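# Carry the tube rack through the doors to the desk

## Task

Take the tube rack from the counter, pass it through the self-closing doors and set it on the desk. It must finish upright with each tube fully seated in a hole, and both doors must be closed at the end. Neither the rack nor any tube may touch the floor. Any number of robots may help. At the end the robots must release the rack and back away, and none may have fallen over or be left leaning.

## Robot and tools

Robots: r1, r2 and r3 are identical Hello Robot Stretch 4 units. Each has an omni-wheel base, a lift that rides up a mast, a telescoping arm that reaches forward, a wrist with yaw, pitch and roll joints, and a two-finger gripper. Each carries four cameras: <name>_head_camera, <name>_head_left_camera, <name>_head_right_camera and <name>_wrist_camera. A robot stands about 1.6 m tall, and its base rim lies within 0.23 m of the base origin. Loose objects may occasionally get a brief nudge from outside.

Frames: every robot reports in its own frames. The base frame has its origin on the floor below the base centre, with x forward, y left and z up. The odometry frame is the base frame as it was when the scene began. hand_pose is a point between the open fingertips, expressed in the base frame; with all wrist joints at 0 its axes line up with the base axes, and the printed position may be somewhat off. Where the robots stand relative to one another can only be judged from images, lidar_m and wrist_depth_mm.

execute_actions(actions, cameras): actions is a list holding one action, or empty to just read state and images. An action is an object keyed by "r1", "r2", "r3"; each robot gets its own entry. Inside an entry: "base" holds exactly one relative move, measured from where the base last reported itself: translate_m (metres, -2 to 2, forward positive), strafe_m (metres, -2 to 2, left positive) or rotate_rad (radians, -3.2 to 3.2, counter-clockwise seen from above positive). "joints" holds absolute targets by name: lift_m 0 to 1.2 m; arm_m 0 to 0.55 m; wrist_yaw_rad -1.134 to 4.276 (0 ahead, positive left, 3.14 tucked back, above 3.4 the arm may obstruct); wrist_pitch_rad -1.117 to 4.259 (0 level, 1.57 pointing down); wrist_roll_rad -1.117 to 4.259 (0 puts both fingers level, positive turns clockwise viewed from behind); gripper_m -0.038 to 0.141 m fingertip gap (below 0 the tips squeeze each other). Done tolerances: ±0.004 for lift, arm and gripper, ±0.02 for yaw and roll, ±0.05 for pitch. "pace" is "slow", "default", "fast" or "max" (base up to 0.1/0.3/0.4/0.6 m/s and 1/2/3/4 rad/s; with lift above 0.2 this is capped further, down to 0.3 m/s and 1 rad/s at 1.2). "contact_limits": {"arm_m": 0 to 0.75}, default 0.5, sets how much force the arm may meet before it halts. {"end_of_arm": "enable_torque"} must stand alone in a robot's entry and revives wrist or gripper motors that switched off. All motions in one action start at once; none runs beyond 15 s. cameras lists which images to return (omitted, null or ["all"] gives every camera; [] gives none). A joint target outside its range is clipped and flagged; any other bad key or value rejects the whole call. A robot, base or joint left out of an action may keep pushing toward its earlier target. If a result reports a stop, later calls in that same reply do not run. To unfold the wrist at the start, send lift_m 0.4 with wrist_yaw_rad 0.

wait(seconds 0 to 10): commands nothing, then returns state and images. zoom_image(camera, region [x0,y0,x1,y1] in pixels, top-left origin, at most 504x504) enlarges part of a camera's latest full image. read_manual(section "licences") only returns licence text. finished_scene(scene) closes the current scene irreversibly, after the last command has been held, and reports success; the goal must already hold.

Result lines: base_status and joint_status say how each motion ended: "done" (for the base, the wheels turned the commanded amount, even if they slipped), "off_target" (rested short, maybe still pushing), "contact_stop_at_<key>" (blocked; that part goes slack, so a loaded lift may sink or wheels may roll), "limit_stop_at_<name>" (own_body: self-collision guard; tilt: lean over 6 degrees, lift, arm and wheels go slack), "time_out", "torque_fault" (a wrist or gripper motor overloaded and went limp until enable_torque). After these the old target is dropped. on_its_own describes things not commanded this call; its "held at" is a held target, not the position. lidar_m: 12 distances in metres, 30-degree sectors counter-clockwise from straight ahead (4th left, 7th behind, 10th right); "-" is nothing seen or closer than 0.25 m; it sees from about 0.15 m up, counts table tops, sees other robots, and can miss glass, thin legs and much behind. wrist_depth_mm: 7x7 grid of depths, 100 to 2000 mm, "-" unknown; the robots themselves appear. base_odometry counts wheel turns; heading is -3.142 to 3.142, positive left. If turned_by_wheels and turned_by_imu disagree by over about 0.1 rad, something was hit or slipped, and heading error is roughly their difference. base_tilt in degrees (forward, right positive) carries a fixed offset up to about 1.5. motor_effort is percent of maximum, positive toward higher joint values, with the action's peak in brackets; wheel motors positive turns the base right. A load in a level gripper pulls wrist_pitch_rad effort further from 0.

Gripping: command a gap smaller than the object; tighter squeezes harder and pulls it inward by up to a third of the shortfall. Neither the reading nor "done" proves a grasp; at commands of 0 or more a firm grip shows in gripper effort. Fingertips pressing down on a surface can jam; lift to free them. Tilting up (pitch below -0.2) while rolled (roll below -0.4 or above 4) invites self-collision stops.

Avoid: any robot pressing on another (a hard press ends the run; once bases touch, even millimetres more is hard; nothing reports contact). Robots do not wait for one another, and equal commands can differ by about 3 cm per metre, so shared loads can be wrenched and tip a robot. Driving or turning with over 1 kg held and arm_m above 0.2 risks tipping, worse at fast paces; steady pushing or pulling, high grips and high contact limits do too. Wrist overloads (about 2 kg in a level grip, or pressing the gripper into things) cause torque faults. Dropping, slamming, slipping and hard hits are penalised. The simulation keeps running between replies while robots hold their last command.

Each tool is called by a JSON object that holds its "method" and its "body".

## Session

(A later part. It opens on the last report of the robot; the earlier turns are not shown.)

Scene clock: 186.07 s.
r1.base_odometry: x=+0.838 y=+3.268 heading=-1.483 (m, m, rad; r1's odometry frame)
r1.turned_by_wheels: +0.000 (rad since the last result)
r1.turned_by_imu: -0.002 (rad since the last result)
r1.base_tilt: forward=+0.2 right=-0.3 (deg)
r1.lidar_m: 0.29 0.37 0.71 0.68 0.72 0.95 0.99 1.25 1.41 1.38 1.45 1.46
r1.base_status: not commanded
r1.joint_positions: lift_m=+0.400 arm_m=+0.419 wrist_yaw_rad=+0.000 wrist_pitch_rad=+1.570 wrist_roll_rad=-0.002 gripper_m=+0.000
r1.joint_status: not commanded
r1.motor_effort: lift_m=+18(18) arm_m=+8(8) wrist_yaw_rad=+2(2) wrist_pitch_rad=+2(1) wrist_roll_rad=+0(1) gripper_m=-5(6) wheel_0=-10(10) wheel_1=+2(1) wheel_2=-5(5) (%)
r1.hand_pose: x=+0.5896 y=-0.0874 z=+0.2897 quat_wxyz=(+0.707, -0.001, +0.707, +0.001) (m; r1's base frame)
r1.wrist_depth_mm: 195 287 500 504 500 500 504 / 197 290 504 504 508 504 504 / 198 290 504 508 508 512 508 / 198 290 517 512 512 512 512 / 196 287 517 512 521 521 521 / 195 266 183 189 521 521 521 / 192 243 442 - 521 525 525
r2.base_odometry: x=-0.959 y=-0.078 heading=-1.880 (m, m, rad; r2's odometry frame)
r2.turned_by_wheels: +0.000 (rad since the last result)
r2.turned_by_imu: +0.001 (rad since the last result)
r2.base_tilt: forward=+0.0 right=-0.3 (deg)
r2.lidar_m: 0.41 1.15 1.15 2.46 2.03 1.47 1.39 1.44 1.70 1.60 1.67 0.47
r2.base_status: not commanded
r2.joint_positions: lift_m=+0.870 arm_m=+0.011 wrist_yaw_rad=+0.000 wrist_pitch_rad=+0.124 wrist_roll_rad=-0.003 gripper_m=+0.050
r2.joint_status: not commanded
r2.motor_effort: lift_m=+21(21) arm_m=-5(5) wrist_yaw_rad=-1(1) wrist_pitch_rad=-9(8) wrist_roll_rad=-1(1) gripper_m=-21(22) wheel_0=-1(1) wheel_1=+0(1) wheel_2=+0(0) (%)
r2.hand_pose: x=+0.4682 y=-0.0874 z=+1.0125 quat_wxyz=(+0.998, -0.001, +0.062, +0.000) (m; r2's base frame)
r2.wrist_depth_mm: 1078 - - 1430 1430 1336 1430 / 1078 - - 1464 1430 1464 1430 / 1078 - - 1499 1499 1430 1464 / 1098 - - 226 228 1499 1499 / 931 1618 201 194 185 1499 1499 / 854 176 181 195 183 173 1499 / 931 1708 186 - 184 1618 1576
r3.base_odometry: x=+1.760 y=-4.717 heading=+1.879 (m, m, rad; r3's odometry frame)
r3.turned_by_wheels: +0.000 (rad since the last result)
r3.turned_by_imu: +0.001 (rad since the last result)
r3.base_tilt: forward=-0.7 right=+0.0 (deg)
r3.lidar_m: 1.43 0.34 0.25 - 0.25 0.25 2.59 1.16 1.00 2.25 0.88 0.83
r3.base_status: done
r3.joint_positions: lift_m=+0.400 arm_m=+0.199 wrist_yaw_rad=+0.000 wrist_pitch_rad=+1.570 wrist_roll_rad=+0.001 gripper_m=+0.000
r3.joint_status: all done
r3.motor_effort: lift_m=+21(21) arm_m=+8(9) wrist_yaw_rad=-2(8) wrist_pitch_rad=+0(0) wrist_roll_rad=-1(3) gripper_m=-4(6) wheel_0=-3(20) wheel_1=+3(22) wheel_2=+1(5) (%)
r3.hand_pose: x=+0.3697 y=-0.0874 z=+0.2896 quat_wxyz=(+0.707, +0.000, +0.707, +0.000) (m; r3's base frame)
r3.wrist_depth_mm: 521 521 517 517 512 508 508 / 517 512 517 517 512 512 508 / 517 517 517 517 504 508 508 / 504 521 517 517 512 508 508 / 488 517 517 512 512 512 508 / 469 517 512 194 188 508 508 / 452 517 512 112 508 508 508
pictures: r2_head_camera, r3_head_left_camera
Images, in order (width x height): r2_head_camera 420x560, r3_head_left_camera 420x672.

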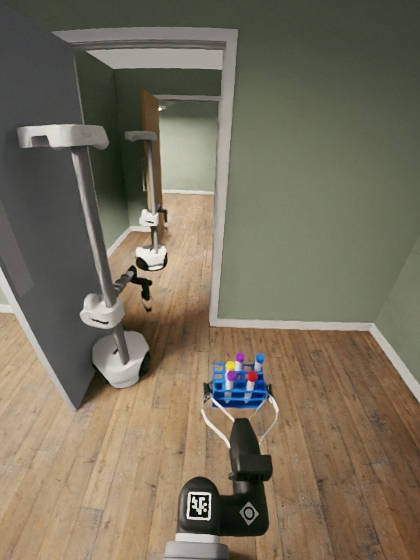

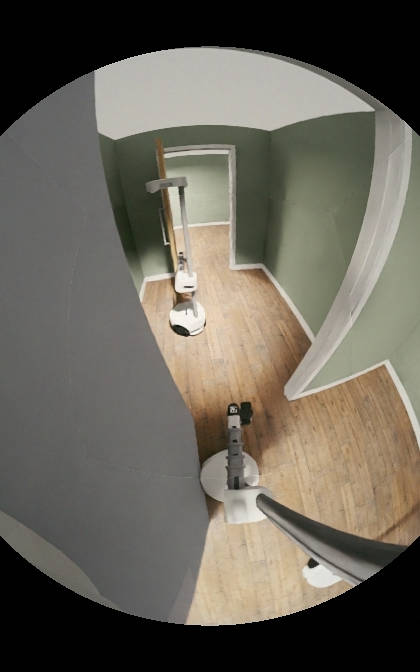

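{"method": "execute_actions", "body": {"actions": [{"r3": {"base": {"translate_m": -0.6}, "joints": {"arm_m": 0.42}}}], "cameras": ["r3_head_left_camera", "r3_head_camera", "r2_head_left_camera"]}}

Scene clock: 196.60 s.
r1.base_odometry: x=+0.838 y=+3.268 heading=-1.483 (m, m, rad; r1's odometry frame)
r1.turned_by_wheels: +0.000 (rad since the last result)
r1.turned_by_imu: -0.003 (rad since the last result)
r1.base_tilt: forward=+0.2 right=-0.3 (deg)
r1.lidar_m: 0.29 0.37 0.71 0.68 0.70 0.98 0.98 1.29 1.42 1.37 1.42 1.45
r1.base_status: not commanded
r1.joint_positions: lift_m=+0.400 arm_m=+0.419 wrist_yaw_rad=+0.000 wrist_pitch_rad=+1.570 wrist_roll_rad=-0.002 gripper_m=+0.000
r1.joint_status: not commanded
r1.motor_effort: lift_m=+18(17) arm_m=+9(8) wrist_yaw_rad=+0(2) wrist_pitch_rad=+1(0) wrist_roll_rad=-1(3) gripper_m=-4(5) wheel_0=-10(10) wheel_1=+2(1) wheel_2=-5(5) (%)
r1.hand_pose: x=+0.5896 y=-0.0874 z=+0.2897 quat_wxyz=(+0.707, -0.001, +0.707, +0.001) (m; r1's base frame)
r1.wrist_depth_mm: 196 287 500 500 500 500 500 / 197 290 504 504 504 500 504 / 198 291 508 508 508 508 508 / 198 290 517 512 512 517 508 / 197 287 521 517 517 517 517 / 195 267 184 189 525 521 521 / 192 243 442 - 521 525 525
r2.base_odometry: x=-0.959 y=-0.078 heading=-1.880 (m, m, rad; r2's odometry frame)
r2.turned_by_wheels: +0.000 (rad since the last result)
r2.turned_by_imu: +0.002 (rad since the last result)
r2.base_tilt: forward=+0.0 right=-0.3 (deg)
r2.lidar_m: 0.41 0.77 0.73 2.45 2.02 1.47 1.38 1.45 1.70 1.59 1.67 0.47
r2.base_status: not commanded
r2.joint_positions: lift_m=+0.870 arm_m=+0.011 wrist_yaw_rad=+0.000 wrist_pitch_rad=+0.124 wrist_roll_rad=-0.003 gripper_m=+0.050
r2.joint_status: not commanded
r2.motor_effort: lift_m=+21(21) arm_m=-6(6) wrist_yaw_rad=-1(1) wrist_pitch_rad=-8(8) wrist_roll_rad=+0(1) gripper_m=-19(25) wheel_0=-1(1) wheel_1=-1(1) wheel_2=+0(0) (%)
r2.hand_pose: x=+0.4682 y=-0.0874 z=+1.0125 quat_wxyz=(+0.998, -0.001, +0.062, +0.000) (m; r2's base frame)
r2.wrist_depth_mm: 1229 - - 1430 1397 1430 1397 / 1182 - - 1464 1430 1430 1397 / 1182 - - 1430 1464 1464 1499 / 1160 - - 226 226 1499 1499 / 1138 - 201 194 185 1464 1537 / 991 177 182 195 182 172 1537 / 1042 1661 186 - 184 1576 1537
r3.base_odometry: x=+1.942 y=-5.289 heading=+1.879 (m, m, rad; r3's odometry frame)
r3.turned_by_wheels: -0.001 (rad since the last result)
r3.turned_by_imu: -0.007 (rad since the last result)
r3.base_tilt: forward=-0.7 right=+0.1 (deg)
r3.lidar_m: 0.26 0.25 1.40 1.73 1.76 2.22 2.01 2.05 0.73 0.74 1.93 1.36
r3.base_status: done
r3.joint_positions: lift_m=+0.400 arm_m=+0.419 wrist_yaw_rad=+0.000 wrist_pitch_rad=+1.570 wrist_roll_rad=+0.001 gripper_m=+0.000
r3.joint_status: all done
r3.motor_effort: lift_m=+21(21) arm_m=+7(8) wrist_yaw_rad=+0(1) wrist_pitch_rad=+1(1) wrist_roll_rad=-2(4) gripper_m=-8(4) wheel_0=-5(13) wheel_1=+1(1) wheel_2=-3(11) (%)
r3.hand_pose: x=+0.5898 y=-0.0874 z=+0.2897 quat_wxyz=(+0.707, +0.000, +0.707, +0.000) (m; r3's base frame)
r3.wrist_depth_mm: 427 521 512 512 517 508 512 / 399 521 517 517 508 508 508 / 377 517 517 517 512 508 512 / 355 521 512 512 508 508 512 / 336 484 512 512 508 512 508 / 317 442 521 195 189 504 504 / 301 399 512 112 512 508 504
pictures: r2_head_left_camera, r3_head_camera, r3_head_left_camera
Images, in order (width x height): r2_head_left_camera 420x672, r3_head_camera 420x560, r3_head_left_camera 420x672.

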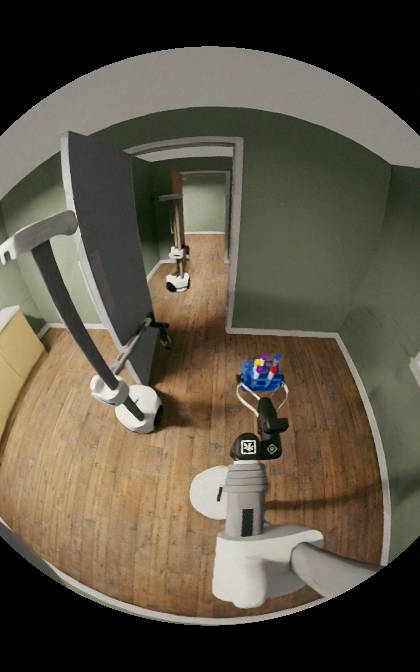

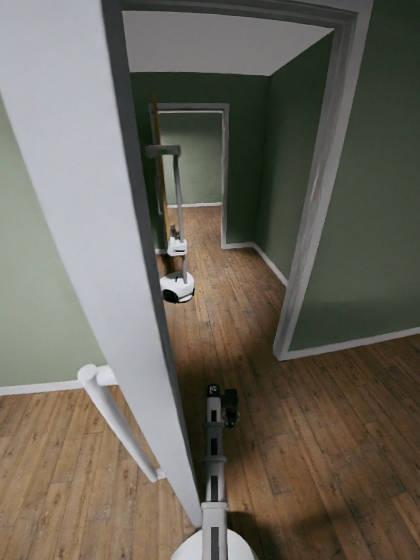

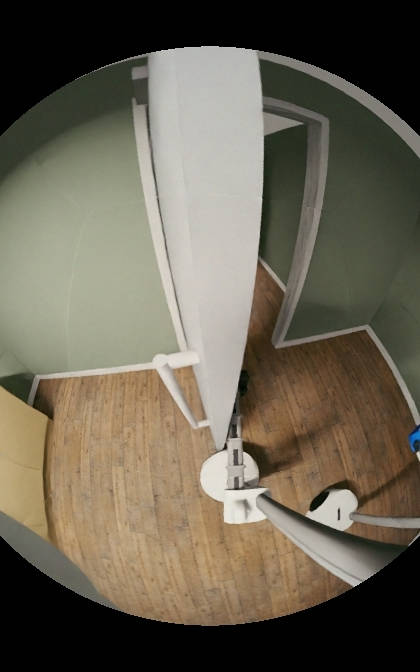

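{"method": "execute_actions", "body": {"actions": [{"r3": {"base": {"strafe_m": 0.08}, "joints": {"arm_m": 0.25}}, "r1": {"base": {"rotate_rad": -0.25}, "joints": {"arm_m": 0.24}}, "r2": {"base": {"rotate_rad": 0.22}}}], "cameras": ["r3_head_camera", "r2_head_camera", "r1_head_camera"]}}

Scene clock: 224.77 s.
r1.base_odometry: x=+0.838 y=+3.269 heading=-1.733 (m, m, rad; r1's odometry frame)
r1.turned_by_wheels: -0.250 (rad since the last result)
r1.turned_by_imu: -0.255 (rad since the last result)
r1.base_tilt: forward=+0.2 right=-0.3 (deg)
r1.lidar_m: 0.30 0.35 0.80 0.68 0.68 0.80 1.00 1.18 1.24 1.38 1.38 1.46
r1.base_status: done
r1.joint_positions: lift_m=+0.400 arm_m=+0.242 wrist_yaw_rad=+0.000 wrist_pitch_rad=+1.570 wrist_roll_rad=-0.002 gripper_m=+0.000
r1.joint_status: all done
r1.motor_effort: lift_m=+18(18) arm_m=-9(11) wrist_yaw_rad=+0(1) wrist_pitch_rad=+0(1) wrist_roll_rad=-1(3) gripper_m=-6(4) wheel_0=-2(11) wheel_1=+2(8) wheel_2=-4(11) (%)
r1.hand_pose: x=+0.4128 y=-0.0874 z=+0.2897 quat_wxyz=(+0.707, -0.001, +0.707, +0.001) (m; r1's base frame)
r1.wrist_depth_mm: 312 500 500 500 500 504 504 / 289 455 508 508 508 504 504 / 264 397 517 512 512 512 508 / 245 353 517 512 517 512 512 / 225 317 517 517 517 517 521 / 208 273 183 189 521 521 521 / 193 229 530 - 525 525 525
r2.base_odometry: x=-0.959 y=-0.078 heading=-1.660 (m, m, rad; r2's odometry frame)
r2.turned_by_wheels: +0.220 (rad since the last result)
r2.turned_by_imu: +0.221 (rad since the last result)
r2.base_tilt: forward=+0.1 right=-0.3 (deg)
r2.lidar_m: 0.39 0.69 0.75 2.46 1.69 1.39 1.40 1.58 1.59 1.59 1.86 0.48
r2.base_status: done
r2.joint_positions: lift_m=+0.870 arm_m=+0.011 wrist_yaw_rad=+0.000 wrist_pitch_rad=+0.124 wrist_roll_rad=-0.003 gripper_m=+0.050
r2.joint_status: not commanded
r2.motor_effort: lift_m=+21(21) arm_m=-6(6) wrist_yaw_rad=-2(3) wrist_pitch_rad=-9(9) wrist_roll_rad=-1(0) gripper_m=-20(21) wheel_0=-2(7) wheel_1=+0(6) wheel_2=+1(6) (%)
r2.hand_pose: x=+0.4682 y=-0.0873 z=+1.0125 quat_wxyz=(+0.998, -0.001, +0.062, +0.000) (m; r2's base frame)
r2.wrist_depth_mm: 1661 1661 1576 - - 1308 1229 / 1756 1708 1537 - 1430 1308 1255 / 1921 1661 1618 - 1366 1366 1281 / 1808 1661 842 227 224 1366 1308 / 1921 1808 201 195 186 1366 1308 / - 177 183 194 181 173 1397 / 1756 715 186 - 184 1464 1366
r3.base_odometry: x=+1.997 y=-5.276 heading=+1.338 (m, m, rad; r3's odometry frame)
r3.turned_by_wheels: -0.541 (rad since the last result)
r3.turned_by_imu: -0.544 (rad since the last result)
r3.base_tilt: forward=-0.7 right=+0.0 (deg)
r3.lidar_m: 0.42 0.42 0.93 1.37 1.80 1.82 2.26 1.97 0.83 0.67 0.57 1.99
r3.base_status: strafe_m contact_stop (by the wheels' count: -0.043 of +0.080)
r3.joint_positions: lift_m=+0.400 arm_m=+0.251 wrist_yaw_rad=+0.000 wrist_pitch_rad=+1.570 wrist_roll_rad=+0.001 gripper_m=+0.000
r3.joint_status: all done
r3.on_its_own: the wheels are slack since a contact_stop
r3.motor_effort: lift_m=+21(21) arm_m=-8(12) wrist_yaw_rad=+2(0) wrist_pitch_rad=+1(0) wrist_roll_rad=-2(3) gripper_m=-5(8) wheel_0=+0(26) wheel_1=+0(33) wheel_2=+0(34) (%)
r3.hand_pose: x=+0.4225 y=-0.0874 z=+0.2897 quat_wxyz=(+0.707, +0.001, +0.707, -0.001) (m; r3's base frame)
r3.wrist_depth_mm: 521 521 521 517 512 512 504 / 517 521 517 512 517 512 512 / 137 517 517 512 508 508 512 / 146 214 459 517 512 508 508 / 517 517 517 517 508 512 508 / 521 521 517 195 188 512 508 / 521 517 517 112 508 508 508
pictures: r1_head_camera, r2_head_camera, r3_head_camera
Images, in order (width x height): r1_head_camera 420x560, r2_head_camera 420x560, r3_head_camera 420x560.

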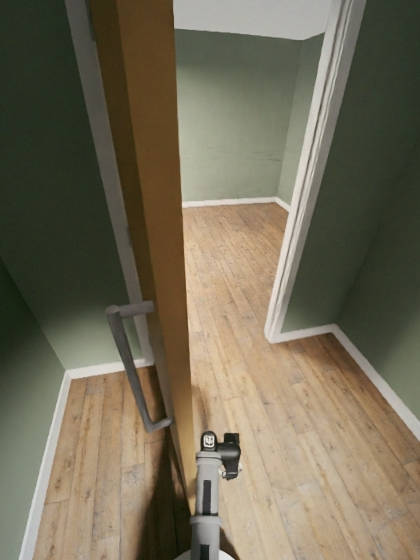

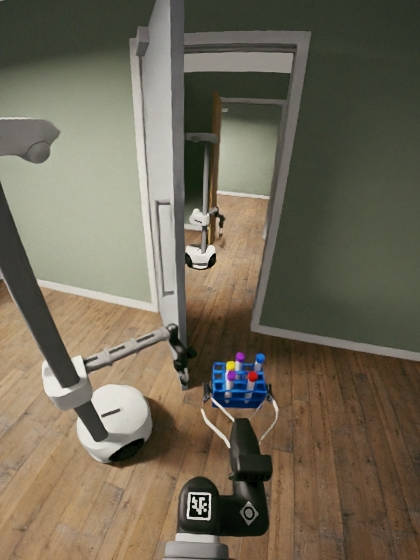

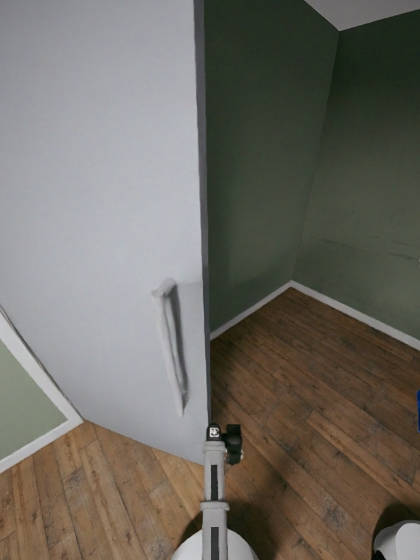

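{"method": "execute_actions", "body": {"actions": [{"r3": {"base": {"rotate_rad": 0.01}, "joints": {"arm_m": 0.5}, "pace": "fast"}}], "cameras": ["r3_head_camera", "r2_head_camera"]}}

Scene clock: 230.23 s.
r1.base_odometry: x=+0.838 y=+3.269 heading=-1.733 (m, m, rad; r1's odometry frame)
r1.turned_by_wheels: +0.000 (rad since the last result)
r1.turned_by_imu: -0.002 (rad since the last result)
r1.base_tilt: forward=+0.3 right=-0.3 (deg)
r1.lidar_m: 0.29 0.36 0.80 0.68 0.68 0.80 0.99 1.06 1.28 1.38 1.38 1.44
r1.base_status: not commanded
r1.joint_positions: lift_m=+0.400 arm_m=+0.242 wrist_yaw_rad=+0.000 wrist_pitch_rad=+1.570 wrist_roll_rad=-0.002 gripper_m=+0.000
r1.joint_status: not commanded
r1.motor_effort: lift_m=+18(17) arm_m=-10(9) wrist_yaw_rad=+0(0) wrist_pitch_rad=-1(1) wrist_roll_rad=+0(1) gripper_m=-6(6) wheel_0=-2(2) wheel_1=+1(2) wheel_2=-4(4) (%)
r1.hand_pose: x=+0.4128 y=-0.0874 z=+0.2897 quat_wxyz=(+0.707, -0.001, +0.707, +0.001) (m; r1's base frame)
r1.wrist_depth_mm: 312 504 504 504 500 500 500 / 290 455 500 504 508 508 504 / 265 397 508 512 512 508 508 / 243 353 508 517 512 512 517 / 225 317 517 512 521 517 517 / 208 274 184 189 521 525 521 / 195 229 530 - 525 525 525
r2.base_odometry: x=-0.959 y=-0.078 heading=-1.660 (m, m, rad; r2's odometry frame)
r2.turned_by_wheels: +0.000 (rad since the last result)
r2.turned_by_imu: +0.001 (rad since the last result)
r2.base_tilt: forward=+0.1 right=-0.2 (deg)
r2.lidar_m: 0.42 0.69 0.72 2.47 1.67 1.39 1.39 1.58 1.61 1.60 1.84 0.49
r2.base_status: not commanded
r2.joint_positions: lift_m=+0.870 arm_m=+0.011 wrist_yaw_rad=+0.000 wrist_pitch_rad=+0.124 wrist_roll_rad=-0.003 gripper_m=+0.050
r2.joint_status: not commanded
r2.motor_effort: lift_m=+22(21) arm_m=-6(6) wrist_yaw_rad=-2(2) wrist_pitch_rad=-8(8) wrist_roll_rad=+0(1) gripper_m=-20(21) wheel_0=-2(2) wheel_1=+0(1) wheel_2=+1(0) (%)
r2.hand_pose: x=+0.4682 y=-0.0873 z=+1.0125 quat_wxyz=(+0.998, -0.001, +0.062, +0.000) (m; r2's base frame)
r2.wrist_depth_mm: 1756 1618 1464 1397 1336 1308 1255 / 1808 1661 1576 1464 1366 1308 1255 / 1756 1756 1576 1430 1366 1366 1255 / 1863 1708 1618 227 226 1366 1308 / 1921 1756 202 195 185 1397 1308 / - 176 183 194 182 173 1336 / 1756 750 186 - 184 1430 1336
r3.base_odometry: x=+1.997 y=-5.276 heading=+1.348 (m, m, rad; r3's odometry frame)
r3.turned_by_wheels: +0.010 (rad since the last result)
r3.turned_by_imu: +0.011 (rad since the last result)
r3.base_tilt: forward=-0.7 right=+0.1 (deg)
r3.lidar_m: 1.15 1.11 1.13 1.39 1.81 1.81 2.24 2.01 0.82 0.68 0.58 1.96
r3.base_status: done
r3.joint_positions: lift_m=+0.400 arm_m=+0.499 wrist_yaw_rad=+0.000 wrist_pitch_rad=+1.570 wrist_roll_rad=+0.001 gripper_m=+0.000
r3.joint_status: all done
r3.motor_effort: lift_m=+21(21) arm_m=+8(8) wrist_yaw_rad=+1(1) wrist_pitch_rad=+1(1) wrist_roll_rad=-4(2) gripper_m=-8(5) wheel_0=+1(2) wheel_1=+0(2) wheel_2=+0(2) (%)
r3.hand_pose: x=+0.6698 y=-0.0874 z=+0.2897 quat_wxyz=(+0.707, +0.000, +0.707, +0.000) (m; r3's base frame)
r3.wrist_depth_mm: 525 517 517 517 512 512 508 / 521 521 517 512 508 508 512 / 521 512 508 512 508 504 508 / 517 512 517 512 504 504 512 / 521 517 512 508 517 504 508 / 517 517 512 194 188 508 504 / 521 517 512 112 517 508 504
pictures: r2_head_camera, r3_head_camera
Images, in order (width x height): r2_head_camera 420x560, r3_head_camera 420x560.

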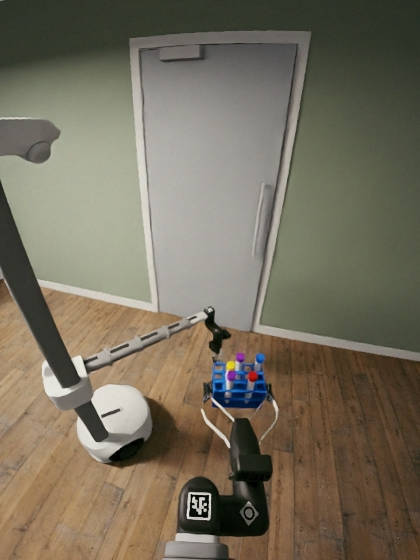

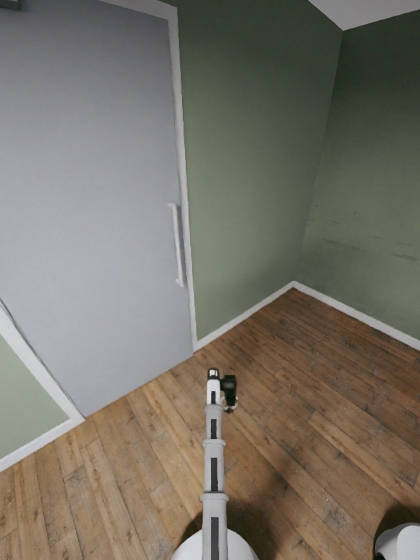

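{"method": "execute_actions", "body": {"actions": [{"r3": {"base": {"strafe_m": 0.265}, "joints": {"lift_m": 0.68, "wrist_pitch_rad": 0.0, "gripper_m": 0.1, "arm_m": 0.4}, "pace": "fast"}, "r1": {"base": {"strafe_m": 0.07}, "pace": "slow"}}], "cameras": ["r3_head_camera", "r3_wrist_camera", "r1_head_camera"]}}

Scene clock: 315.83 s.
r1.base_odometry: x=+0.907 y=+3.257 heading=-1.734 (m, m, rad; r1's odometry frame)
r1.turned_by_wheels: -0.001 (rad since the last result)
r1.turned_by_imu: -0.003 (rad since the last result)
r1.base_tilt: forward=+0.2 right=-0.3 (deg)
r1.lidar_m: 0.25 0.33 0.72 0.62 0.61 0.72 1.00 1.09 1.26 1.45 1.45 1.47
r1.base_status: done
r1.joint_positions: lift_m=+0.400 arm_m=+0.242 wrist_yaw_rad=+0.000 wrist_pitch_rad=+1.570 wrist_roll_rad=-0.002 gripper_m=+0.000
r1.joint_status: not commanded
r1.motor_effort: lift_m=+17(17) arm_m=-8(9) wrist_yaw_rad=+0(1) wrist_pitch_rad=+2(2) wrist_roll_rad=+1(1) gripper_m=-6(4) wheel_0=-10(18) wheel_1=+3(8) wheel_2=-4(2) (%)
r1.hand_pose: x=+0.4126 y=-0.0874 z=+0.2897 quat_wxyz=(+0.707, -0.001, +0.707, +0.001) (m; r1's base frame)
r1.wrist_depth_mm: 287 459 504 500 504 504 504 / 272 418 508 508 508 504 508 / 256 382 508 512 512 512 512 / 239 349 512 517 512 512 512 / 225 320 517 521 521 521 517 / 212 286 183 190 521 525 521 / 200 239 525 - 525 530 525
r2.base_odometry: x=-0.959 y=-0.078 heading=-1.660 (m, m, rad; r2's odometry frame)
r2.turned_by_wheels: +0.000 (rad since the last result)
r2.turned_by_imu: +0.001 (rad since the last result)
r2.base_tilt: forward=+0.0 right=-0.2 (deg)
r2.lidar_m: 0.42 0.95 1.06 2.46 1.69 1.37 1.39 1.58 1.60 1.59 1.85 0.48
r2.base_status: not commanded
r2.joint_positions: lift_m=+0.870 arm_m=+0.011 wrist_yaw_rad=+0.000 wrist_pitch_rad=+0.124 wrist_roll_rad=-0.003 gripper_m=+0.050
r2.joint_status: not commanded
r2.motor_effort: lift_m=+21(21) arm_m=-5(6) wrist_yaw_rad=-3(2) wrist_pitch_rad=-8(9) wrist_roll_rad=-1(1) gripper_m=-23(18) wheel_0=-2(2) wheel_1=+0(0) wheel_2=+1(1) (%)
r2.hand_pose: x=+0.4682 y=-0.0873 z=+1.0125 quat_wxyz=(+0.998, -0.001, +0.062, +0.000) (m; r2's base frame)
r2.wrist_depth_mm: 1756 1618 1537 1430 1336 1281 1255 / 1808 1618 1537 1499 1366 1336 1281 / 1921 1708 1576 1499 1397 1336 1281 / 1756 1661 1042 227 225 1366 1281 / 1921 1756 200 194 185 1397 1336 / - 177 183 195 182 172 1366 / 1756 1756 186 - 184 1430 1366
r3.base_odometry: x=+1.739 y=-5.217 heading=+1.348 (m, m, rad; r3's odometry frame)
r3.turned_by_wheels: +0.000 (rad since the last result)
r3.turned_by_imu: +0.001 (rad since the last result)
r3.base_tilt: forward=-0.6 right=+0.1 (deg)
r3.lidar_m: 1.01 0.93 0.96 1.19 1.59 1.56 1.99 2.16 2.21 0.88 0.84 1.71
r3.base_status: done
r3.joint_positions: lift_m=+0.680 arm_m=+0.401 wrist_yaw_rad=+0.000 wrist_pitch_rad=+0.002 wrist_roll_rad=+0.001 gripper_m=+0.100
r3.joint_status: all done
r3.motor_effort: lift_m=+23(28) arm_m=-8(8) wrist_yaw_rad=+2(1) wrist_pitch_rad=-7(14) wrist_roll_rad=+0(2) gripper_m=-2(5) wheel_0=+0(11) wheel_1=+0(7) wheel_2=+0(1) (%)
r3.hand_pose: x=+0.8608 y=-0.0874 z=+0.8573 quat_wxyz=(+1.000, +0.001, +0.001, +0.000) (m; r3's base frame)
r3.wrist_depth_mm: 436 496 569 683 842 1098 1537 / 433 492 574 683 831 1078 1499 / 436 492 580 683 831 1078 1537 / 439 500 574 683 842 1098 1576 / 436 492 574 683 820 1098 1537 / 439 496 198 676 214 1098 1537 / 436 484 574 112 866 1008 1537
pictures: r1_head_camera, r3_head_camera, r3_wrist_camera
Images, in order (width x height): r1_head_camera 420x560, r3_head_camera 420x560, r3_wrist_camera 616x392.

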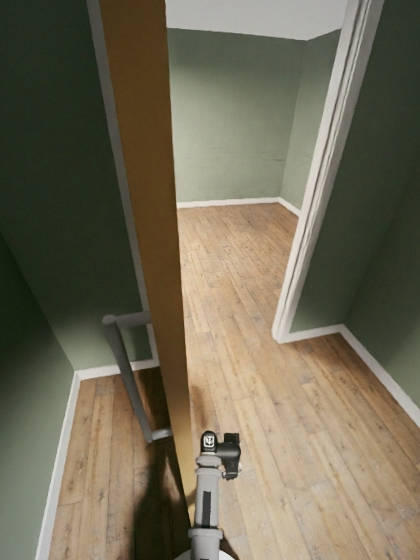

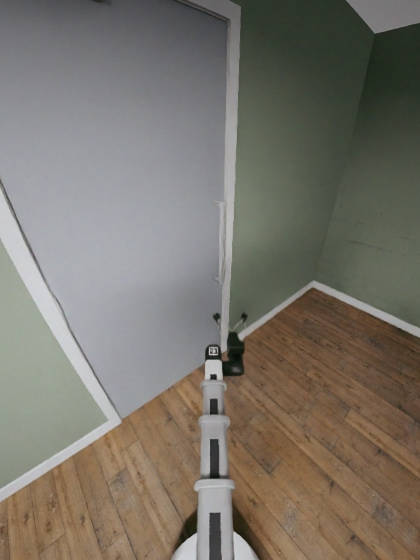

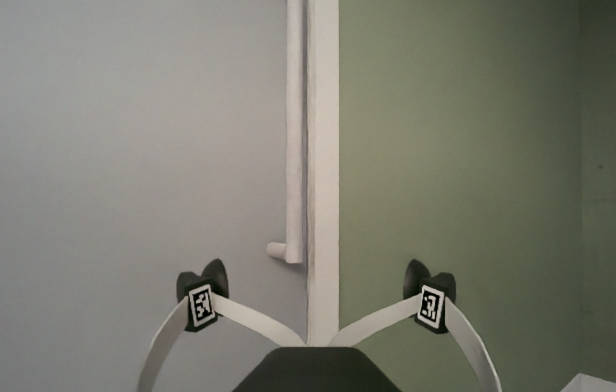

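{"method": "execute_actions", "body": {"actions": [{"r3": {"base": {"translate_m": 0.225}, "joints": {"lift_m": 0.73, "wrist_yaw_rad": 0.1}}}], "cameras": ["r3_wrist_camera", "r3_head_camera"]}}

Scene clock: 329.83 s.
r1.base_odometry: x=+0.907 y=+3.257 heading=-1.734 (m, m, rad; r1's odometry frame)
r1.turned_by_wheels: +0.000 (rad since the last result)
r1.turned_by_imu: -0.002 (rad since the last result)
r1.base_tilt: forward=+0.3 right=-0.2 (deg)
r1.lidar_m: 0.26 0.32 0.74 0.62 0.61 0.72 0.99 1.09 1.25 1.44 1.45 1.47
r1.base_status: not commanded
r1.joint_positions: lift_m=+0.400 arm_m=+0.242 wrist_yaw_rad=+0.000 wrist_pitch_rad=+1.570 wrist_roll_rad=-0.002 gripper_m=+0.000
r1.joint_status: not commanded
r1.motor_effort: lift_m=+18(17) arm_m=-8(8) wrist_yaw_rad=-1(1) wrist_pitch_rad=+1(0) wrist_roll_rad=+0(2) gripper_m=-5(5) wheel_0=-10(10) wheel_1=+3(3) wheel_2=-4(4) (%)
r1.hand_pose: x=+0.4126 y=-0.0874 z=+0.2897 quat_wxyz=(+0.707, -0.001, +0.707, +0.001) (m; r1's base frame)
r1.wrist_depth_mm: 286 459 504 504 500 504 500 / 272 418 508 508 504 504 508 / 256 379 508 512 512 508 508 / 241 349 512 517 512 517 512 / 225 320 521 521 517 517 517 / 212 285 183 189 517 525 521 / 200 237 525 - 525 525 525
r2.base_odometry: x=-0.959 y=-0.078 heading=-1.660 (m, m, rad; r2's odometry frame)
r2.turned_by_wheels: +0.000 (rad since the last result)
r2.turned_by_imu: +0.001 (rad since the last result)
r2.base_tilt: forward=+0.0 right=-0.3 (deg)
r2.lidar_m: 0.41 0.98 2.47 2.45 1.69 1.39 1.38 1.58 1.59 1.60 1.83 0.47
r2.base_status: not commanded
r2.joint_positions: lift_m=+0.870 arm_m=+0.011 wrist_yaw_rad=+0.000 wrist_pitch_rad=+0.124 wrist_roll_rad=-0.003 gripper_m=+0.050
r2.joint_status: not commanded
r2.motor_effort: lift_m=+21(21) arm_m=-5(5) wrist_yaw_rad=-2(2) wrist_pitch_rad=-8(8) wrist_roll_rad=-1(1) gripper_m=-21(20) wheel_0=-2(2) wheel_1=+0(1) wheel_2=+1(1) (%)
r2.hand_pose: x=+0.4682 y=-0.0873 z=+1.0125 quat_wxyz=(+0.998, -0.001, +0.062, +0.000) (m; r2's base frame)
r2.wrist_depth_mm: 1808 1576 1499 1430 1336 1281 1229 / 1756 1618 1618 1499 1397 1308 1205 / 1756 1708 1618 1499 1430 1397 1281 / 715 1708 1060 228 225 1366 1308 / 1308 1756 202 195 185 1336 1336 / 750 177 183 195 182 172 1308 / 759 1808 186 - 184 1499 1336
r3.base_odometry: x=+1.789 y=-4.998 heading=+1.348 (m, m, rad; r3's odometry frame)
r3.turned_by_wheels: +0.000 (rad since the last result)
r3.turned_by_imu: +0.001 (rad since the last result)
r3.base_tilt: forward=-0.7 right=+0.0 (deg)
r3.lidar_m: 0.88 0.76 0.78 0.95 1.74 1.75 2.17 2.35 1.00 0.79 2.34 1.37
r3.base_status: done
r3.joint_positions: lift_m=+0.730 arm_m=+0.401 wrist_yaw_rad=+0.100 wrist_pitch_rad=+0.002 wrist_roll_rad=+0.001 gripper_m=+0.100
r3.joint_status: all done
r3.motor_effort: lift_m=+23(26) arm_m=-8(8) wrist_yaw_rad=+2(5) wrist_pitch_rad=-6(4) wrist_roll_rad=-2(4) gripper_m=-1(5) wheel_0=+0(5) wheel_1=-2(5) wheel_2=-1(9) (%)
r3.hand_pose: x=+0.8680 y=-0.0583 z=+0.9073 quat_wxyz=(+0.999, +0.001, +0.001, +0.050) (m; r3's base frame)
r3.wrist_depth_mm: 287 319 359 399 492 603 759 / 287 317 362 402 492 597 750 / 289 320 364 399 492 597 750 / 289 320 362 402 500 603 759 / 287 320 359 402 459 597 741 / 286 319 197 392 214 597 741 / 287 315 362 112 500 569 741
pictures: r3_head_camera, r3_wrist_camera
Images, in order (width x height): r3_head_camera 420x560, r3_wrist_camera 616x392.

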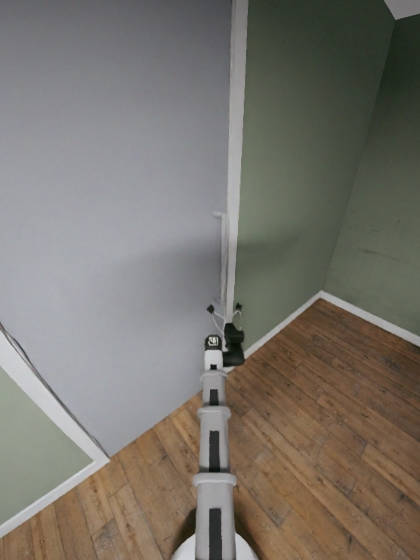

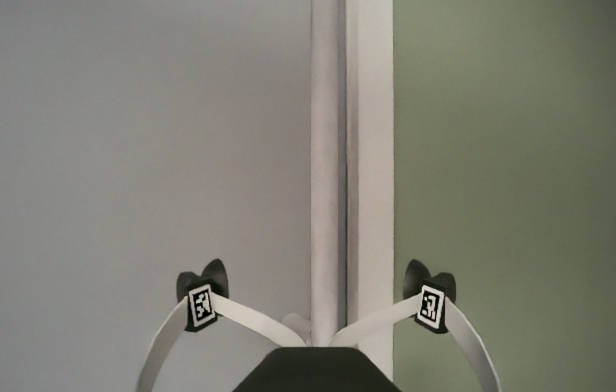

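{"method": "execute_actions", "body": {"actions": [{"r3": {"joints": {"arm_m": 0.516, "gripper_m": 0.07}, "pace": "slow"}}], "cameras": ["r3_wrist_camera"]}}

Scene clock: 338.73 s.
r1.base_odometry: x=+0.907 y=+3.257 heading=-1.734 (m, m, rad; r1's odometry frame)
r1.turned_by_wheels: +0.000 (rad since the last result)
r1.turned_by_imu: -0.002 (rad since the last result)
r1.base_tilt: forward=+0.2 right=-0.3 (deg)
r1.lidar_m: 0.27 0.35 0.73 0.62 0.62 0.73 1.00 1.07 1.25 1.44 1.45 1.48
r1.base_status: not commanded
r1.joint_positions: lift_m=+0.400 arm_m=+0.242 wrist_yaw_rad=+0.000 wrist_pitch_rad=+1.570 wrist_roll_rad=-0.002 gripper_m=+0.000
r1.joint_status: not commanded
r1.motor_effort: lift_m=+18(18) arm_m=-9(8) wrist_yaw_rad=+1(0) wrist_pitch_rad=-2(1) wrist_roll_rad=+0(1) gripper_m=-5(6) wheel_0=-9(10) wheel_1=+3(3) wheel_2=-4(4) (%)
r1.hand_pose: x=+0.4126 y=-0.0874 z=+0.2897 quat_wxyz=(+0.707, -0.001, +0.707, +0.001) (m; r1's base frame)
r1.wrist_depth_mm: 287 462 504 504 504 504 500 / 272 421 504 508 508 504 504 / 256 382 517 512 508 504 512 / 240 349 512 512 517 512 512 / 226 320 517 517 517 521 517 / 213 285 184 190 521 521 521 / 200 239 525 - 530 530 525
r2.base_odometry: x=-0.959 y=-0.078 heading=-1.660 (m, m, rad; r2's odometry frame)
r2.turned_by_wheels: +0.000 (rad since the last result)
r2.turned_by_imu: +0.001 (rad since the last result)
r2.base_tilt: forward=+0.0 right=-0.2 (deg)
r2.lidar_m: 0.41 0.98 2.46 2.45 1.69 1.41 1.39 1.58 1.60 1.60 1.87 0.49
r2.base_status: not commanded
r2.joint_positions: lift_m=+0.870 arm_m=+0.011 wrist_yaw_rad=+0.000 wrist_pitch_rad=+0.124 wrist_roll_rad=-0.003 gripper_m=+0.050
r2.joint_status: not commanded
r2.motor_effort: lift_m=+21(21) arm_m=-5(5) wrist_yaw_rad=-2(2) wrist_pitch_rad=-8(9) wrist_roll_rad=-1(1) gripper_m=-23(17) wheel_0=-2(2) wheel_1=+0(1) wheel_2=+1(1) (%)
r2.hand_pose: x=+0.4682 y=-0.0873 z=+1.0125 quat_wxyz=(+0.998, -0.001, +0.062, +0.000) (m; r2's base frame)
r2.wrist_depth_mm: 1708 1618 1499 1464 1366 1308 1255 / 1708 1708 1537 1464 1366 1281 1255 / 1756 1708 1661 1464 1397 1366 1281 / 715 1756 1078 227 225 1366 1308 / 1308 1808 199 195 185 1430 1336 / 759 177 183 195 182 172 1366 / 750 1708 186 - 184 1464 1336
r3.base_odometry: x=+1.789 y=-4.998 heading=+1.348 (m, m, rad; r3's odometry frame)
r3.turned_by_wheels: +0.000 (rad since the last result)
r3.turned_by_imu: +0.000 (rad since the last result)
r3.base_tilt: forward=-0.7 right=+0.0 (deg)
r3.lidar_m: 0.86 0.78 0.79 0.96 1.74 1.76 2.17 2.35 0.99 0.78 2.33 1.40
r3.base_status: not commanded
r3.joint_positions: lift_m=+0.730 arm_m=+0.515 wrist_yaw_rad=+0.100 wrist_pitch_rad=+0.002 wrist_roll_rad=+0.001 gripper_m=+0.070
r3.joint_status: all done
r3.motor_effort: lift_m=+24(23) arm_m=+8(8) wrist_yaw_rad=+1(1) wrist_pitch_rad=-6(6) wrist_roll_rad=-1(2) gripper_m=-1(5) wheel_0=+0(0) wheel_1=-1(2) wheel_2=-1(1) (%)
r3.hand_pose: x=+0.9812 y=-0.0582 z=+0.9073 quat_wxyz=(+0.999, +0.001, +0.001, +0.050) (m; r3's base frame)
r3.wrist_depth_mm: 216 241 273 296 353 452 569 / 216 240 273 296 349 449 559 / 217 241 273 296 353 452 564 / 216 241 274 296 349 452 559 / 217 241 268 294 349 449 564 / 216 240 195 234 193 452 559 / 216 232 274 112 379 424 564
pictures: r3_wrist_camera
Images, in order (width x height): r3_wrist_camera 616x392.

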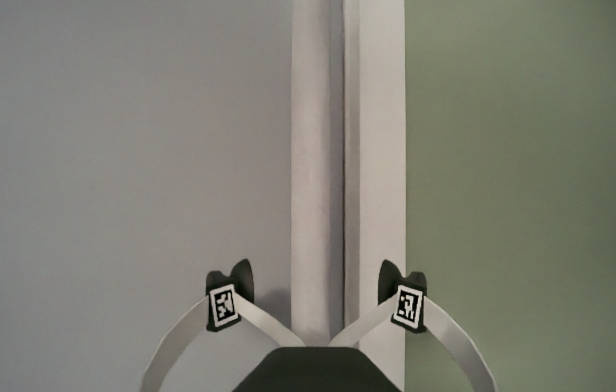

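{"method": "execute_actions", "body": {"actions": [{"r3": {"joints": {"arm_m": 0.527, "gripper_m": -0.01}}}], "cameras": ["r3_wrist_camera"]}}

{"method": "execute_actions", "body": {"actions": [{"r3": {"base": {"strafe_m": -0.055}, "joints": {"arm_m": 0.417}, "pace": "slow"}}], "cameras": ["r3_wrist_camera", "r3_head_camera"]}}

Scene clock: 350.93 s.
r1.base_odometry: x=+0.907 y=+3.257 heading=-1.734 (m, m, rad; r1's odometry frame)
r1.turned_by_wheels: +0.000 (rad since the last result)
r1.turned_by_imu: -0.002 (rad since the last result)
r1.base_tilt: forward=+0.4 right=-0.3 (deg)
r1.lidar_m: 0.27 0.33 0.72 0.61 0.61 0.74 1.00 1.06 1.27 1.46 1.46 1.48
r1.base_status: not commanded
r1.joint_positions: lift_m=+0.400 arm_m=+0.242 wrist_yaw_rad=+0.000 wrist_pitch_rad=+1.570 wrist_roll_rad=-0.002 gripper_m=+0.000
r1.joint_status: not commanded
r1.motor_effort: lift_m=+18(17) arm_m=-9(8) wrist_yaw_rad=+1(0) wrist_pitch_rad=+1(0) wrist_roll_rad=+0(3) gripper_m=-5(4) wheel_0=-10(9) wheel_1=+3(3) wheel_2=-4(4) (%)
r1.hand_pose: x=+0.4126 y=-0.0874 z=+0.2897 quat_wxyz=(+0.707, -0.001, +0.707, +0.001) (m; r1's base frame)
r1.wrist_depth_mm: 287 459 500 500 504 500 500 / 272 418 504 508 504 508 504 / 256 384 508 508 508 508 508 / 241 349 517 512 512 512 512 / 226 320 521 512 521 517 521 / 213 285 184 190 517 525 525 / 200 238 525 - 530 525 525
r2.base_odometry: x=-0.959 y=-0.078 heading=-1.660 (m, m, rad; r2's odometry frame)
r2.turned_by_wheels: +0.000 (rad since the last result)
r2.turned_by_imu: +0.001 (rad since the last result)
r2.base_tilt: forward=+0.0 right=-0.3 (deg)
r2.lidar_m: 0.40 0.98 2.48 2.45 1.68 1.40 1.38 1.58 1.60 1.60 1.84 0.47
r2.base_status: not commanded
r2.joint_positions: lift_m=+0.870 arm_m=+0.011 wrist_yaw_rad=+0.000 wrist_pitch_rad=+0.124 wrist_roll_rad=-0.003 gripper_m=+0.050
r2.joint_status: not commanded
r2.motor_effort: lift_m=+21(21) arm_m=-6(5) wrist_yaw_rad=-2(2) wrist_pitch_rad=-9(7) wrist_roll_rad=+0(1) gripper_m=-20(17) wheel_0=-2(2) wheel_1=+0(1) wheel_2=+1(1) (%)
r2.hand_pose: x=+0.4682 y=-0.0873 z=+1.0125 quat_wxyz=(+0.998, -0.001, +0.062, +0.000) (m; r2's base frame)
r2.wrist_depth_mm: 1661 1618 1499 1430 1366 1281 1255 / 1661 1661 1464 1464 1366 1308 1255 / 1808 1661 1618 1464 1397 1366 1308 / 715 1756 1098 227 226 1397 1336 / 1336 1808 200 194 185 1366 1336 / 759 177 182 195 182 172 1336 / 759 1756 186 - 184 1397 1336
r3.base_odometry: x=+1.789 y=-4.998 heading=+1.348 (m, m, rad; r3's odometry frame)
r3.turned_by_wheels: +0.001 (rad since the last result)
r3.turned_by_imu: +0.001 (rad since the last result)
r3.base_tilt: forward=-0.7 right=+0.0 (deg)
r3.lidar_m: 0.86 0.78 0.79 0.98 1.73 1.74 2.17 2.34 1.01 0.81 2.36 1.38
r3.base_status: not commanded
r3.joint_positions: lift_m=+0.730 arm_m=+0.526 wrist_yaw_rad=+0.104 wrist_pitch_rad=+0.002 wrist_roll_rad=+0.001 gripper_m=-0.009
r3.joint_status: all done
r3.motor_effort: lift_m=+23(23) arm_m=+6(8) wrist_yaw_rad=-10(12) wrist_pitch_rad=-5(6) wrist_roll_rad=-1(1) gripper_m=-21(21) wheel_0=+2(2) wheel_1=+0(1) wheel_2=+2(2) (%)
r3.hand_pose: x=+0.9930 y=-0.0569 z=+0.9073 quat_wxyz=(+0.999, +0.001, +0.001, +0.052) (m; r3's base frame)
r3.wrist_depth_mm: 208 231 260 225 336 430 535 / 208 231 262 224 332 430 530 / 208 231 262 224 334 430 521 / 208 232 262 224 334 427 530 / 208 231 260 224 332 427 530 / 208 229 185 211 185 427 525 / 207 223 260 112 343 392 525
pictures: r3_wrist_camera
Images, in order (width x height): r3_wrist_camera 616x392.

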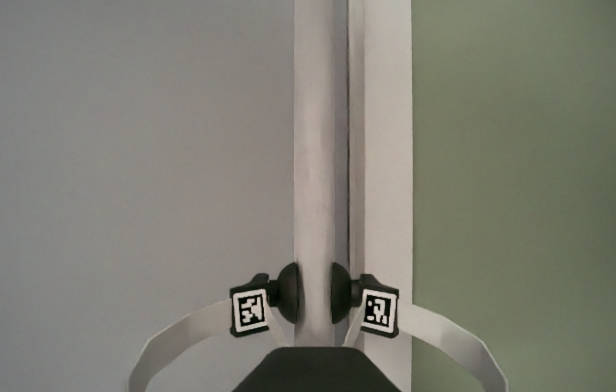

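Scene clock: 353.33 s.
r1.base_odometry: x=+0.907 y=+3.257 heading=-1.734 (m, m, rad; r1's odometry frame)
r1.turned_by_wheels: +0.000 (rad since the last result)
r1.turned_by_imu: -0.001 (rad since the last result)
r1.base_tilt: forward=+0.3 right=-0.4 (deg)
r1.lidar_m: 0.27 0.34 0.73 0.62 0.63 0.73 1.01 1.08 1.24 1.43 1.45 1.48
r1.base_status: not commanded
r1.joint_positions: lift_m=+0.400 arm_m=+0.242 wrist_yaw_rad=+0.000 wrist_pitch_rad=+1.570 wrist_roll_rad=-0.002 gripper_m=+0.000
r1.joint_status: not commanded
r1.motor_effort: lift_m=+18(18) arm_m=-8(8) wrist_yaw_rad=+2(1) wrist_pitch_rad=-1(0) wrist_roll_rad=-1(1) gripper_m=-7(3) wheel_0=-9(10) wheel_1=+3(4) wheel_2=-4(4) (%)
r1.hand_pose: x=+0.4126 y=-0.0874 z=+0.2897 quat_wxyz=(+0.707, -0.001, +0.707, +0.001) (m; r1's base frame)
r1.wrist_depth_mm: 287 455 504 500 504 500 500 / 273 421 508 504 508 508 504 / 255 384 508 512 504 508 508 / 240 349 512 512 517 517 517 / 226 320 512 517 521 521 517 / 212 285 183 189 521 521 525 / 200 238 525 - 530 521 525
r2.base_odometry: x=-0.959 y=-0.078 heading=-1.660 (m, m, rad; r2's odometry frame)
r2.turned_by_wheels: +0.000 (rad since the last result)
r2.turned_by_imu: +0.001 (rad since the last result)
r2.base_tilt: forward=+0.0 right=-0.2 (deg)
r2.lidar_m: 0.41 0.92 2.47 2.45 1.69 1.39 1.40 1.59 1.60 1.59 1.86 0.47
r2.base_status: not commanded
r2.joint_positions: lift_m=+0.870 arm_m=+0.011 wrist_yaw_rad=+0.000 wrist_pitch_rad=+0.124 wrist_roll_rad=-0.003 gripper_m=+0.050
r2.joint_status: not commanded
r2.motor_effort: lift_m=+21(21) arm_m=-5(5) wrist_yaw_rad=-2(2) wrist_pitch_rad=-9(8) wrist_roll_rad=-1(1) gripper_m=-23(20) wheel_0=-2(2) wheel_1=+0(1) wheel_2=+1(1) (%)
r2.hand_pose: x=+0.4682 y=-0.0873 z=+1.0125 quat_wxyz=(+0.998, -0.001, +0.062, +0.000) (m; r2's base frame)
r2.wrist_depth_mm: 1661 1576 1499 1430 1366 1281 1281 / 1756 1661 1576 1430 1366 1336 1205 / 1756 1661 1618 1464 1397 1366 1255 / 676 1756 1060 226 226 1336 1308 / 1281 1756 201 194 185 1397 1308 / 715 177 183 194 181 172 1336 / 707 1808 186 - 184 1464 1366
r3.base_odometry: x=+1.842 y=-5.010 heading=+1.348 (m, m, rad; r3's odometry frame)
r3.turned_by_wheels: +0.000 (rad since the last result)
r3.turned_by_imu: +0.001 (rad since the last result)
r3.base_tilt: forward=-0.7 right=-0.1 (deg)
r3.lidar_m: 0.91 0.81 0.82 1.01 1.77 1.80 2.24 2.30 0.92 0.74 2.30 1.41
r3.base_status: done
r3.joint_positions: lift_m=+0.730 arm_m=+0.418 wrist_yaw_rad=+0.100 wrist_pitch_rad=+0.002 wrist_roll_rad=+0.001 gripper_m=-0.010
r3.joint_status: all done
r3.motor_effort: lift_m=+23(23) arm_m=-8(12) wrist_yaw_rad=+1(33) wrist_pitch_rad=-5(6) wrist_roll_rad=-2(1) gripper_m=-11(23) wheel_0=+2(15) wheel_1=+0(6) wheel_2=-1(8) (%)
r3.hand_pose: x=+0.8851 y=-0.0581 z=+0.9073 quat_wxyz=(+0.999, +0.001, +0.001, +0.050) (m; r3's base frame)
r3.wrist_depth_mm: 304 340 375 436 525 634 788 / 306 342 379 433 521 634 788 / 306 338 379 433 521 634 798 / 304 340 377 439 521 627 798 / 304 340 379 433 517 627 798 / 304 338 364 193 187 634 788 / 304 330 370 112 517 615 788
pictures: r3_head_camera, r3_wrist_camera
Images, in order (width x height): r3_head_camera 420x560, r3_wrist_camera 616x392.

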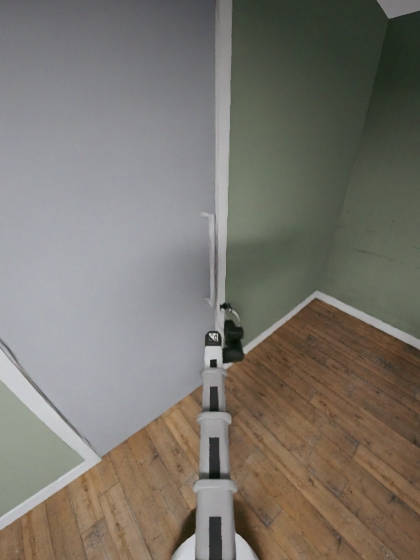

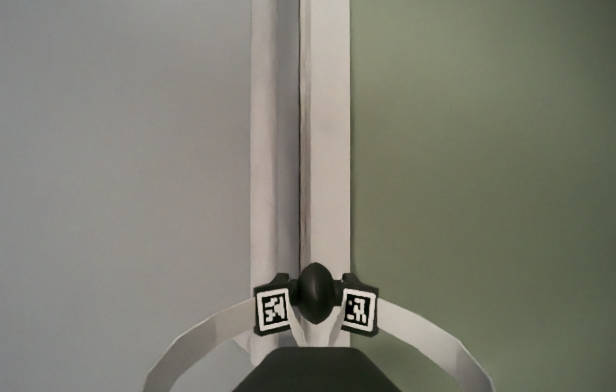

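{"method": "execute_actions", "body": {"actions": [{"r3": {"base": {"strafe_m": 0.05}, "joints": {"arm_m": 0.47, "gripper_m": 0.06}}}], "cameras": ["r3_wrist_camera"]}}

{"method": "execute_actions", "body": {"actions": [{"r3": {"base": {"translate_m": 0.04}, "joints": {"arm_m": 0.527}, "contact_limits": {"arm_m": 0.2}}}], "cameras": ["r3_wrist_camera"]}}

Scene clock: 368.30 s.
r1.base_odometry: x=+0.907 y=+3.257 heading=-1.734 (m, m, rad; r1's odometry frame)
r1.turned_by_wheels: +0.000 (rad since the last result)
r1.turned_by_imu: -0.002 (rad since the last result)
r1.base_tilt: forward=+0.3 right=-0.3 (deg)
r1.lidar_m: 0.26 0.34 0.72 0.60 0.61 0.72 1.01 1.08 1.25 1.45 1.44 1.48
r1.base_status: not commanded
r1.joint_positions: lift_m=+0.400 arm_m=+0.242 wrist_yaw_rad=+0.000 wrist_pitch_rad=+1.570 wrist_roll_rad=-0.002 gripper_m=+0.000
r1.joint_status: not commanded
r1.motor_effort: lift_m=+17(18) arm_m=-8(8) wrist_yaw_rad=+1(1) wrist_pitch_rad=+2(0) wrist_roll_rad=-1(0) gripper_m=-6(5) wheel_0=-10(9) wheel_1=+3(3) wheel_2=-4(4) (%)
r1.hand_pose: x=+0.4126 y=-0.0874 z=+0.2897 quat_wxyz=(+0.707, -0.001, +0.707, +0.001) (m; r1's base frame)
r1.wrist_depth_mm: 287 459 500 504 504 500 504 / 271 421 508 508 508 504 504 / 256 384 512 512 512 512 508 / 240 349 517 517 517 517 517 / 226 320 517 517 521 521 517 / 212 285 184 189 525 525 525 / 200 239 530 - 530 530 525
r2.base_odometry: x=-0.959 y=-0.078 heading=-1.660 (m, m, rad; r2's odometry frame)
r2.turned_by_wheels: +0.000 (rad since the last result)
r2.turned_by_imu: +0.001 (rad since the last result)
r2.base_tilt: forward=+0.0 right=-0.2 (deg)
r2.lidar_m: 0.41 0.97 2.47 2.45 1.68 1.40 1.39 1.58 1.59 1.59 1.85 0.47
r2.base_status: not commanded
r2.joint_positions: lift_m=+0.870 arm_m=+0.011 wrist_yaw_rad=+0.000 wrist_pitch_rad=+0.124 wrist_roll_rad=-0.003 gripper_m=+0.050
r2.joint_status: not commanded
r2.motor_effort: lift_m=+21(21) arm_m=-6(6) wrist_yaw_rad=-3(2) wrist_pitch_rad=-8(9) wrist_roll_rad=-2(1) gripper_m=-21(17) wheel_0=-2(2) wheel_1=+0(0) wheel_2=+1(1) (%)
r2.hand_pose: x=+0.4682 y=-0.0873 z=+1.0125 quat_wxyz=(+0.998, -0.001, +0.062, +0.000) (m; r2's base frame)
r2.wrist_depth_mm: 1708 1576 1464 1397 1366 1255 1229 / 1756 1661 1576 1430 1366 1336 1281 / 1756 1661 1576 1499 1366 1366 1255 / 707 1756 1078 225 226 1336 1336 / 1308 1756 201 194 185 1397 1336 / 750 176 183 195 182 172 1366 / 750 1756 186 - 184 1430 1336
r3.base_odometry: x=+1.793 y=-4.999 heading=+1.348 (m, m, rad; r3's odometry frame)
r3.turned_by_wheels: +0.000 (rad since the last result)
r3.turned_by_imu: +0.000 (rad since the last result)
r3.base_tilt: forward=-0.7 right=+0.1 (deg)
r3.lidar_m: 0.84 0.76 0.78 0.99 1.74 1.76 2.22 2.33 0.99 0.79 2.31 1.39
r3.base_status: done
r3.joint_positions: lift_m=+0.730 arm_m=+0.469 wrist_yaw_rad=+0.100 wrist_pitch_rad=+0.002 wrist_roll_rad=+0.001 gripper_m=+0.060
r3.joint_status: all done
r3.motor_effort: lift_m=+23(23) arm_m=+8(7) wrist_yaw_rad=+2(2) wrist_pitch_rad=-4(5) wrist_roll_rad=-3(1) gripper_m=-3(7) wheel_0=+0(8) wheel_1=-2(10) wheel_2=+0(1) (%)
r3.hand_pose: x=+0.9353 y=-0.0581 z=+0.9073 quat_wxyz=(+0.999, +0.001, +0.001, +0.050) (m; r3's base frame)
r3.wrist_depth_mm: 248 276 314 345 421 517 647 / 248 276 312 345 424 512 647 / 248 274 314 343 424 512 640 / 247 276 314 343 404 512 634 / 248 274 306 343 404 512 640 / 248 276 196 345 197 512 640 / 247 266 312 112 433 484 647
pictures: r3_wrist_camera
Images, in order (width x height): r3_wrist_camera 616x392.

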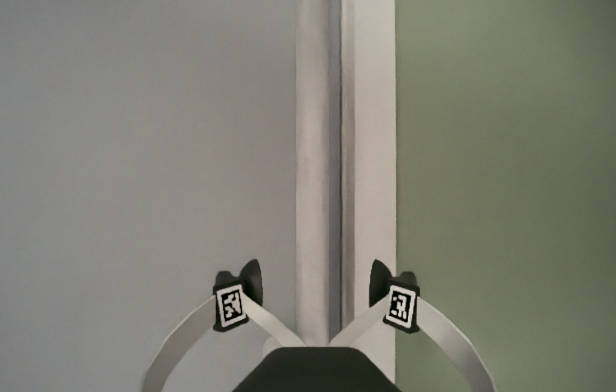

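Scene clock: 369.37 s.
r1.base_odometry: x=+0.907 y=+3.257 heading=-1.734 (m, m, rad; r1's odometry frame)
r1.turned_by_wheels: +0.000 (rad since the last result)
r1.turned_by_imu: +0.000 (rad since the last result)
r1.base_tilt: forward=+0.4 right=-0.3 (deg)
r1.lidar_m: 0.26 0.33 0.73 0.60 0.61 0.74 0.99 1.09 1.26 1.44 1.45 1.48
r1.base_status: not commanded
r1.joint_positions: lift_m=+0.400 arm_m=+0.242 wrist_yaw_rad=+0.000 wrist_pitch_rad=+1.570 wrist_roll_rad=-0.002 gripper_m=+0.000
r1.joint_status: not commanded
r1.motor_effort: lift_m=+17(18) arm_m=-9(8) wrist_yaw_rad=+1(1) wrist_pitch_rad=+0(1) wrist_roll_rad=+0(1) gripper_m=-6(5) wheel_0=-9(10) wheel_1=+4(3) wheel_2=-4(4) (%)
r1.hand_pose: x=+0.4126 y=-0.0874 z=+0.2897 quat_wxyz=(+0.707, -0.001, +0.707, +0.001) (m; r1's base frame)
r1.wrist_depth_mm: 286 459 504 504 504 500 500 / 272 418 504 508 504 508 504 / 256 382 508 508 512 512 512 / 240 349 512 517 512 508 512 / 227 322 517 521 517 521 521 / 212 285 184 189 521 525 525 / 200 237 525 - 525 525 525
r2.base_odometry: x=-0.959 y=-0.078 heading=-1.660 (m, m, rad; r2's odometry frame)
r2.turned_by_wheels: +0.000 (rad since the last result)
r2.turned_by_imu: +0.000 (rad since the last result)
r2.base_tilt: forward=+0.0 right=-0.2 (deg)
r2.lidar_m: 0.42 0.98 2.47 2.44 1.68 1.39 1.40 1.58 1.59 1.60 1.86 0.48
r2.base_status: not commanded
r2.joint_positions: lift_m=+0.870 arm_m=+0.011 wrist_yaw_rad=+0.000 wrist_pitch_rad=+0.124 wrist_roll_rad=-0.003 gripper_m=+0.050
r2.joint_status: not commanded
r2.motor_effort: lift_m=+21(21) arm_m=-6(5) wrist_yaw_rad=-2(2) wrist_pitch_rad=-8(8) wrist_roll_rad=+0(1) gripper_m=-19(19) wheel_0=-2(2) wheel_1=+1(0) wheel_2=+1(1) (%)
r2.hand_pose: x=+0.4682 y=-0.0873 z=+1.0125 quat_wxyz=(+0.998, -0.001, +0.062, +0.000) (m; r2's base frame)
r2.wrist_depth_mm: 1661 1576 1537 1430 1366 1255 1205 / 715 1618 1618 1430 1397 1308 1255 / 723 1756 1618 1537 1366 1336 1281 / 715 1708 1042 225 226 1397 1308 / 750 1808 200 194 185 1366 1336 / 788 177 183 195 182 172 1336 / 788 1708 186 - 184 1464 1336
r3.base_odometry: x=+1.802 y=-4.960 heading=+1.348 (m, m, rad; r3's odometry frame)
r3.turned_by_wheels: +0.000 (rad since the last result)
r3.turned_by_imu: +0.000 (rad since the last result)
r3.base_tilt: forward=-0.7 right=+0.0 (deg)
r3.lidar_m: 0.83 0.74 0.74 0.93 1.76 1.79 2.24 2.37 0.99 0.78 2.31 1.29
r3.base_status: done
r3.joint_positions: lift_m=+0.730 arm_m=+0.525 wrist_yaw_rad=+0.100 wrist_pitch_rad=+0.002 wrist_roll_rad=+0.001 gripper_m=+0.060
r3.joint_status: all done
r3.motor_effort: lift_m=+23(23) arm_m=+9(9) wrist_yaw_rad=+1(0) wrist_pitch_rad=-6(6) wrist_roll_rad=-1(1) gripper_m=-3(2) wheel_0=+2(4) wheel_1=+1(5) wheel_2=-2(8) (%)
r3.contact_limits: arm_m 0.2
r3.hand_pose: x=+0.9921 y=-0.0582 z=+0.9074 quat_wxyz=(+0.999, +0.001, +0.001, +0.050) (m; r3's base frame)
r3.wrist_depth_mm: 187 207 236 186 300 389 480 / 187 208 236 185 301 389 488 / 187 208 236 184 300 389 480 / 187 208 236 185 300 387 477 / 187 208 232 185 300 389 477 / 187 208 197 182 196 389 484 / 186 201 236 112 325 368 480
pictures: r3_wrist_camera
Images, in order (width x height): r3_wrist_camera 616x392.

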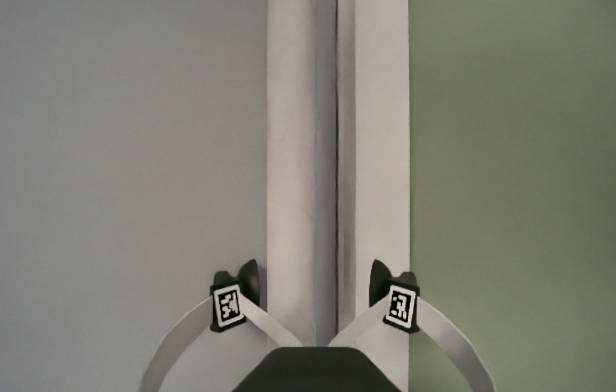

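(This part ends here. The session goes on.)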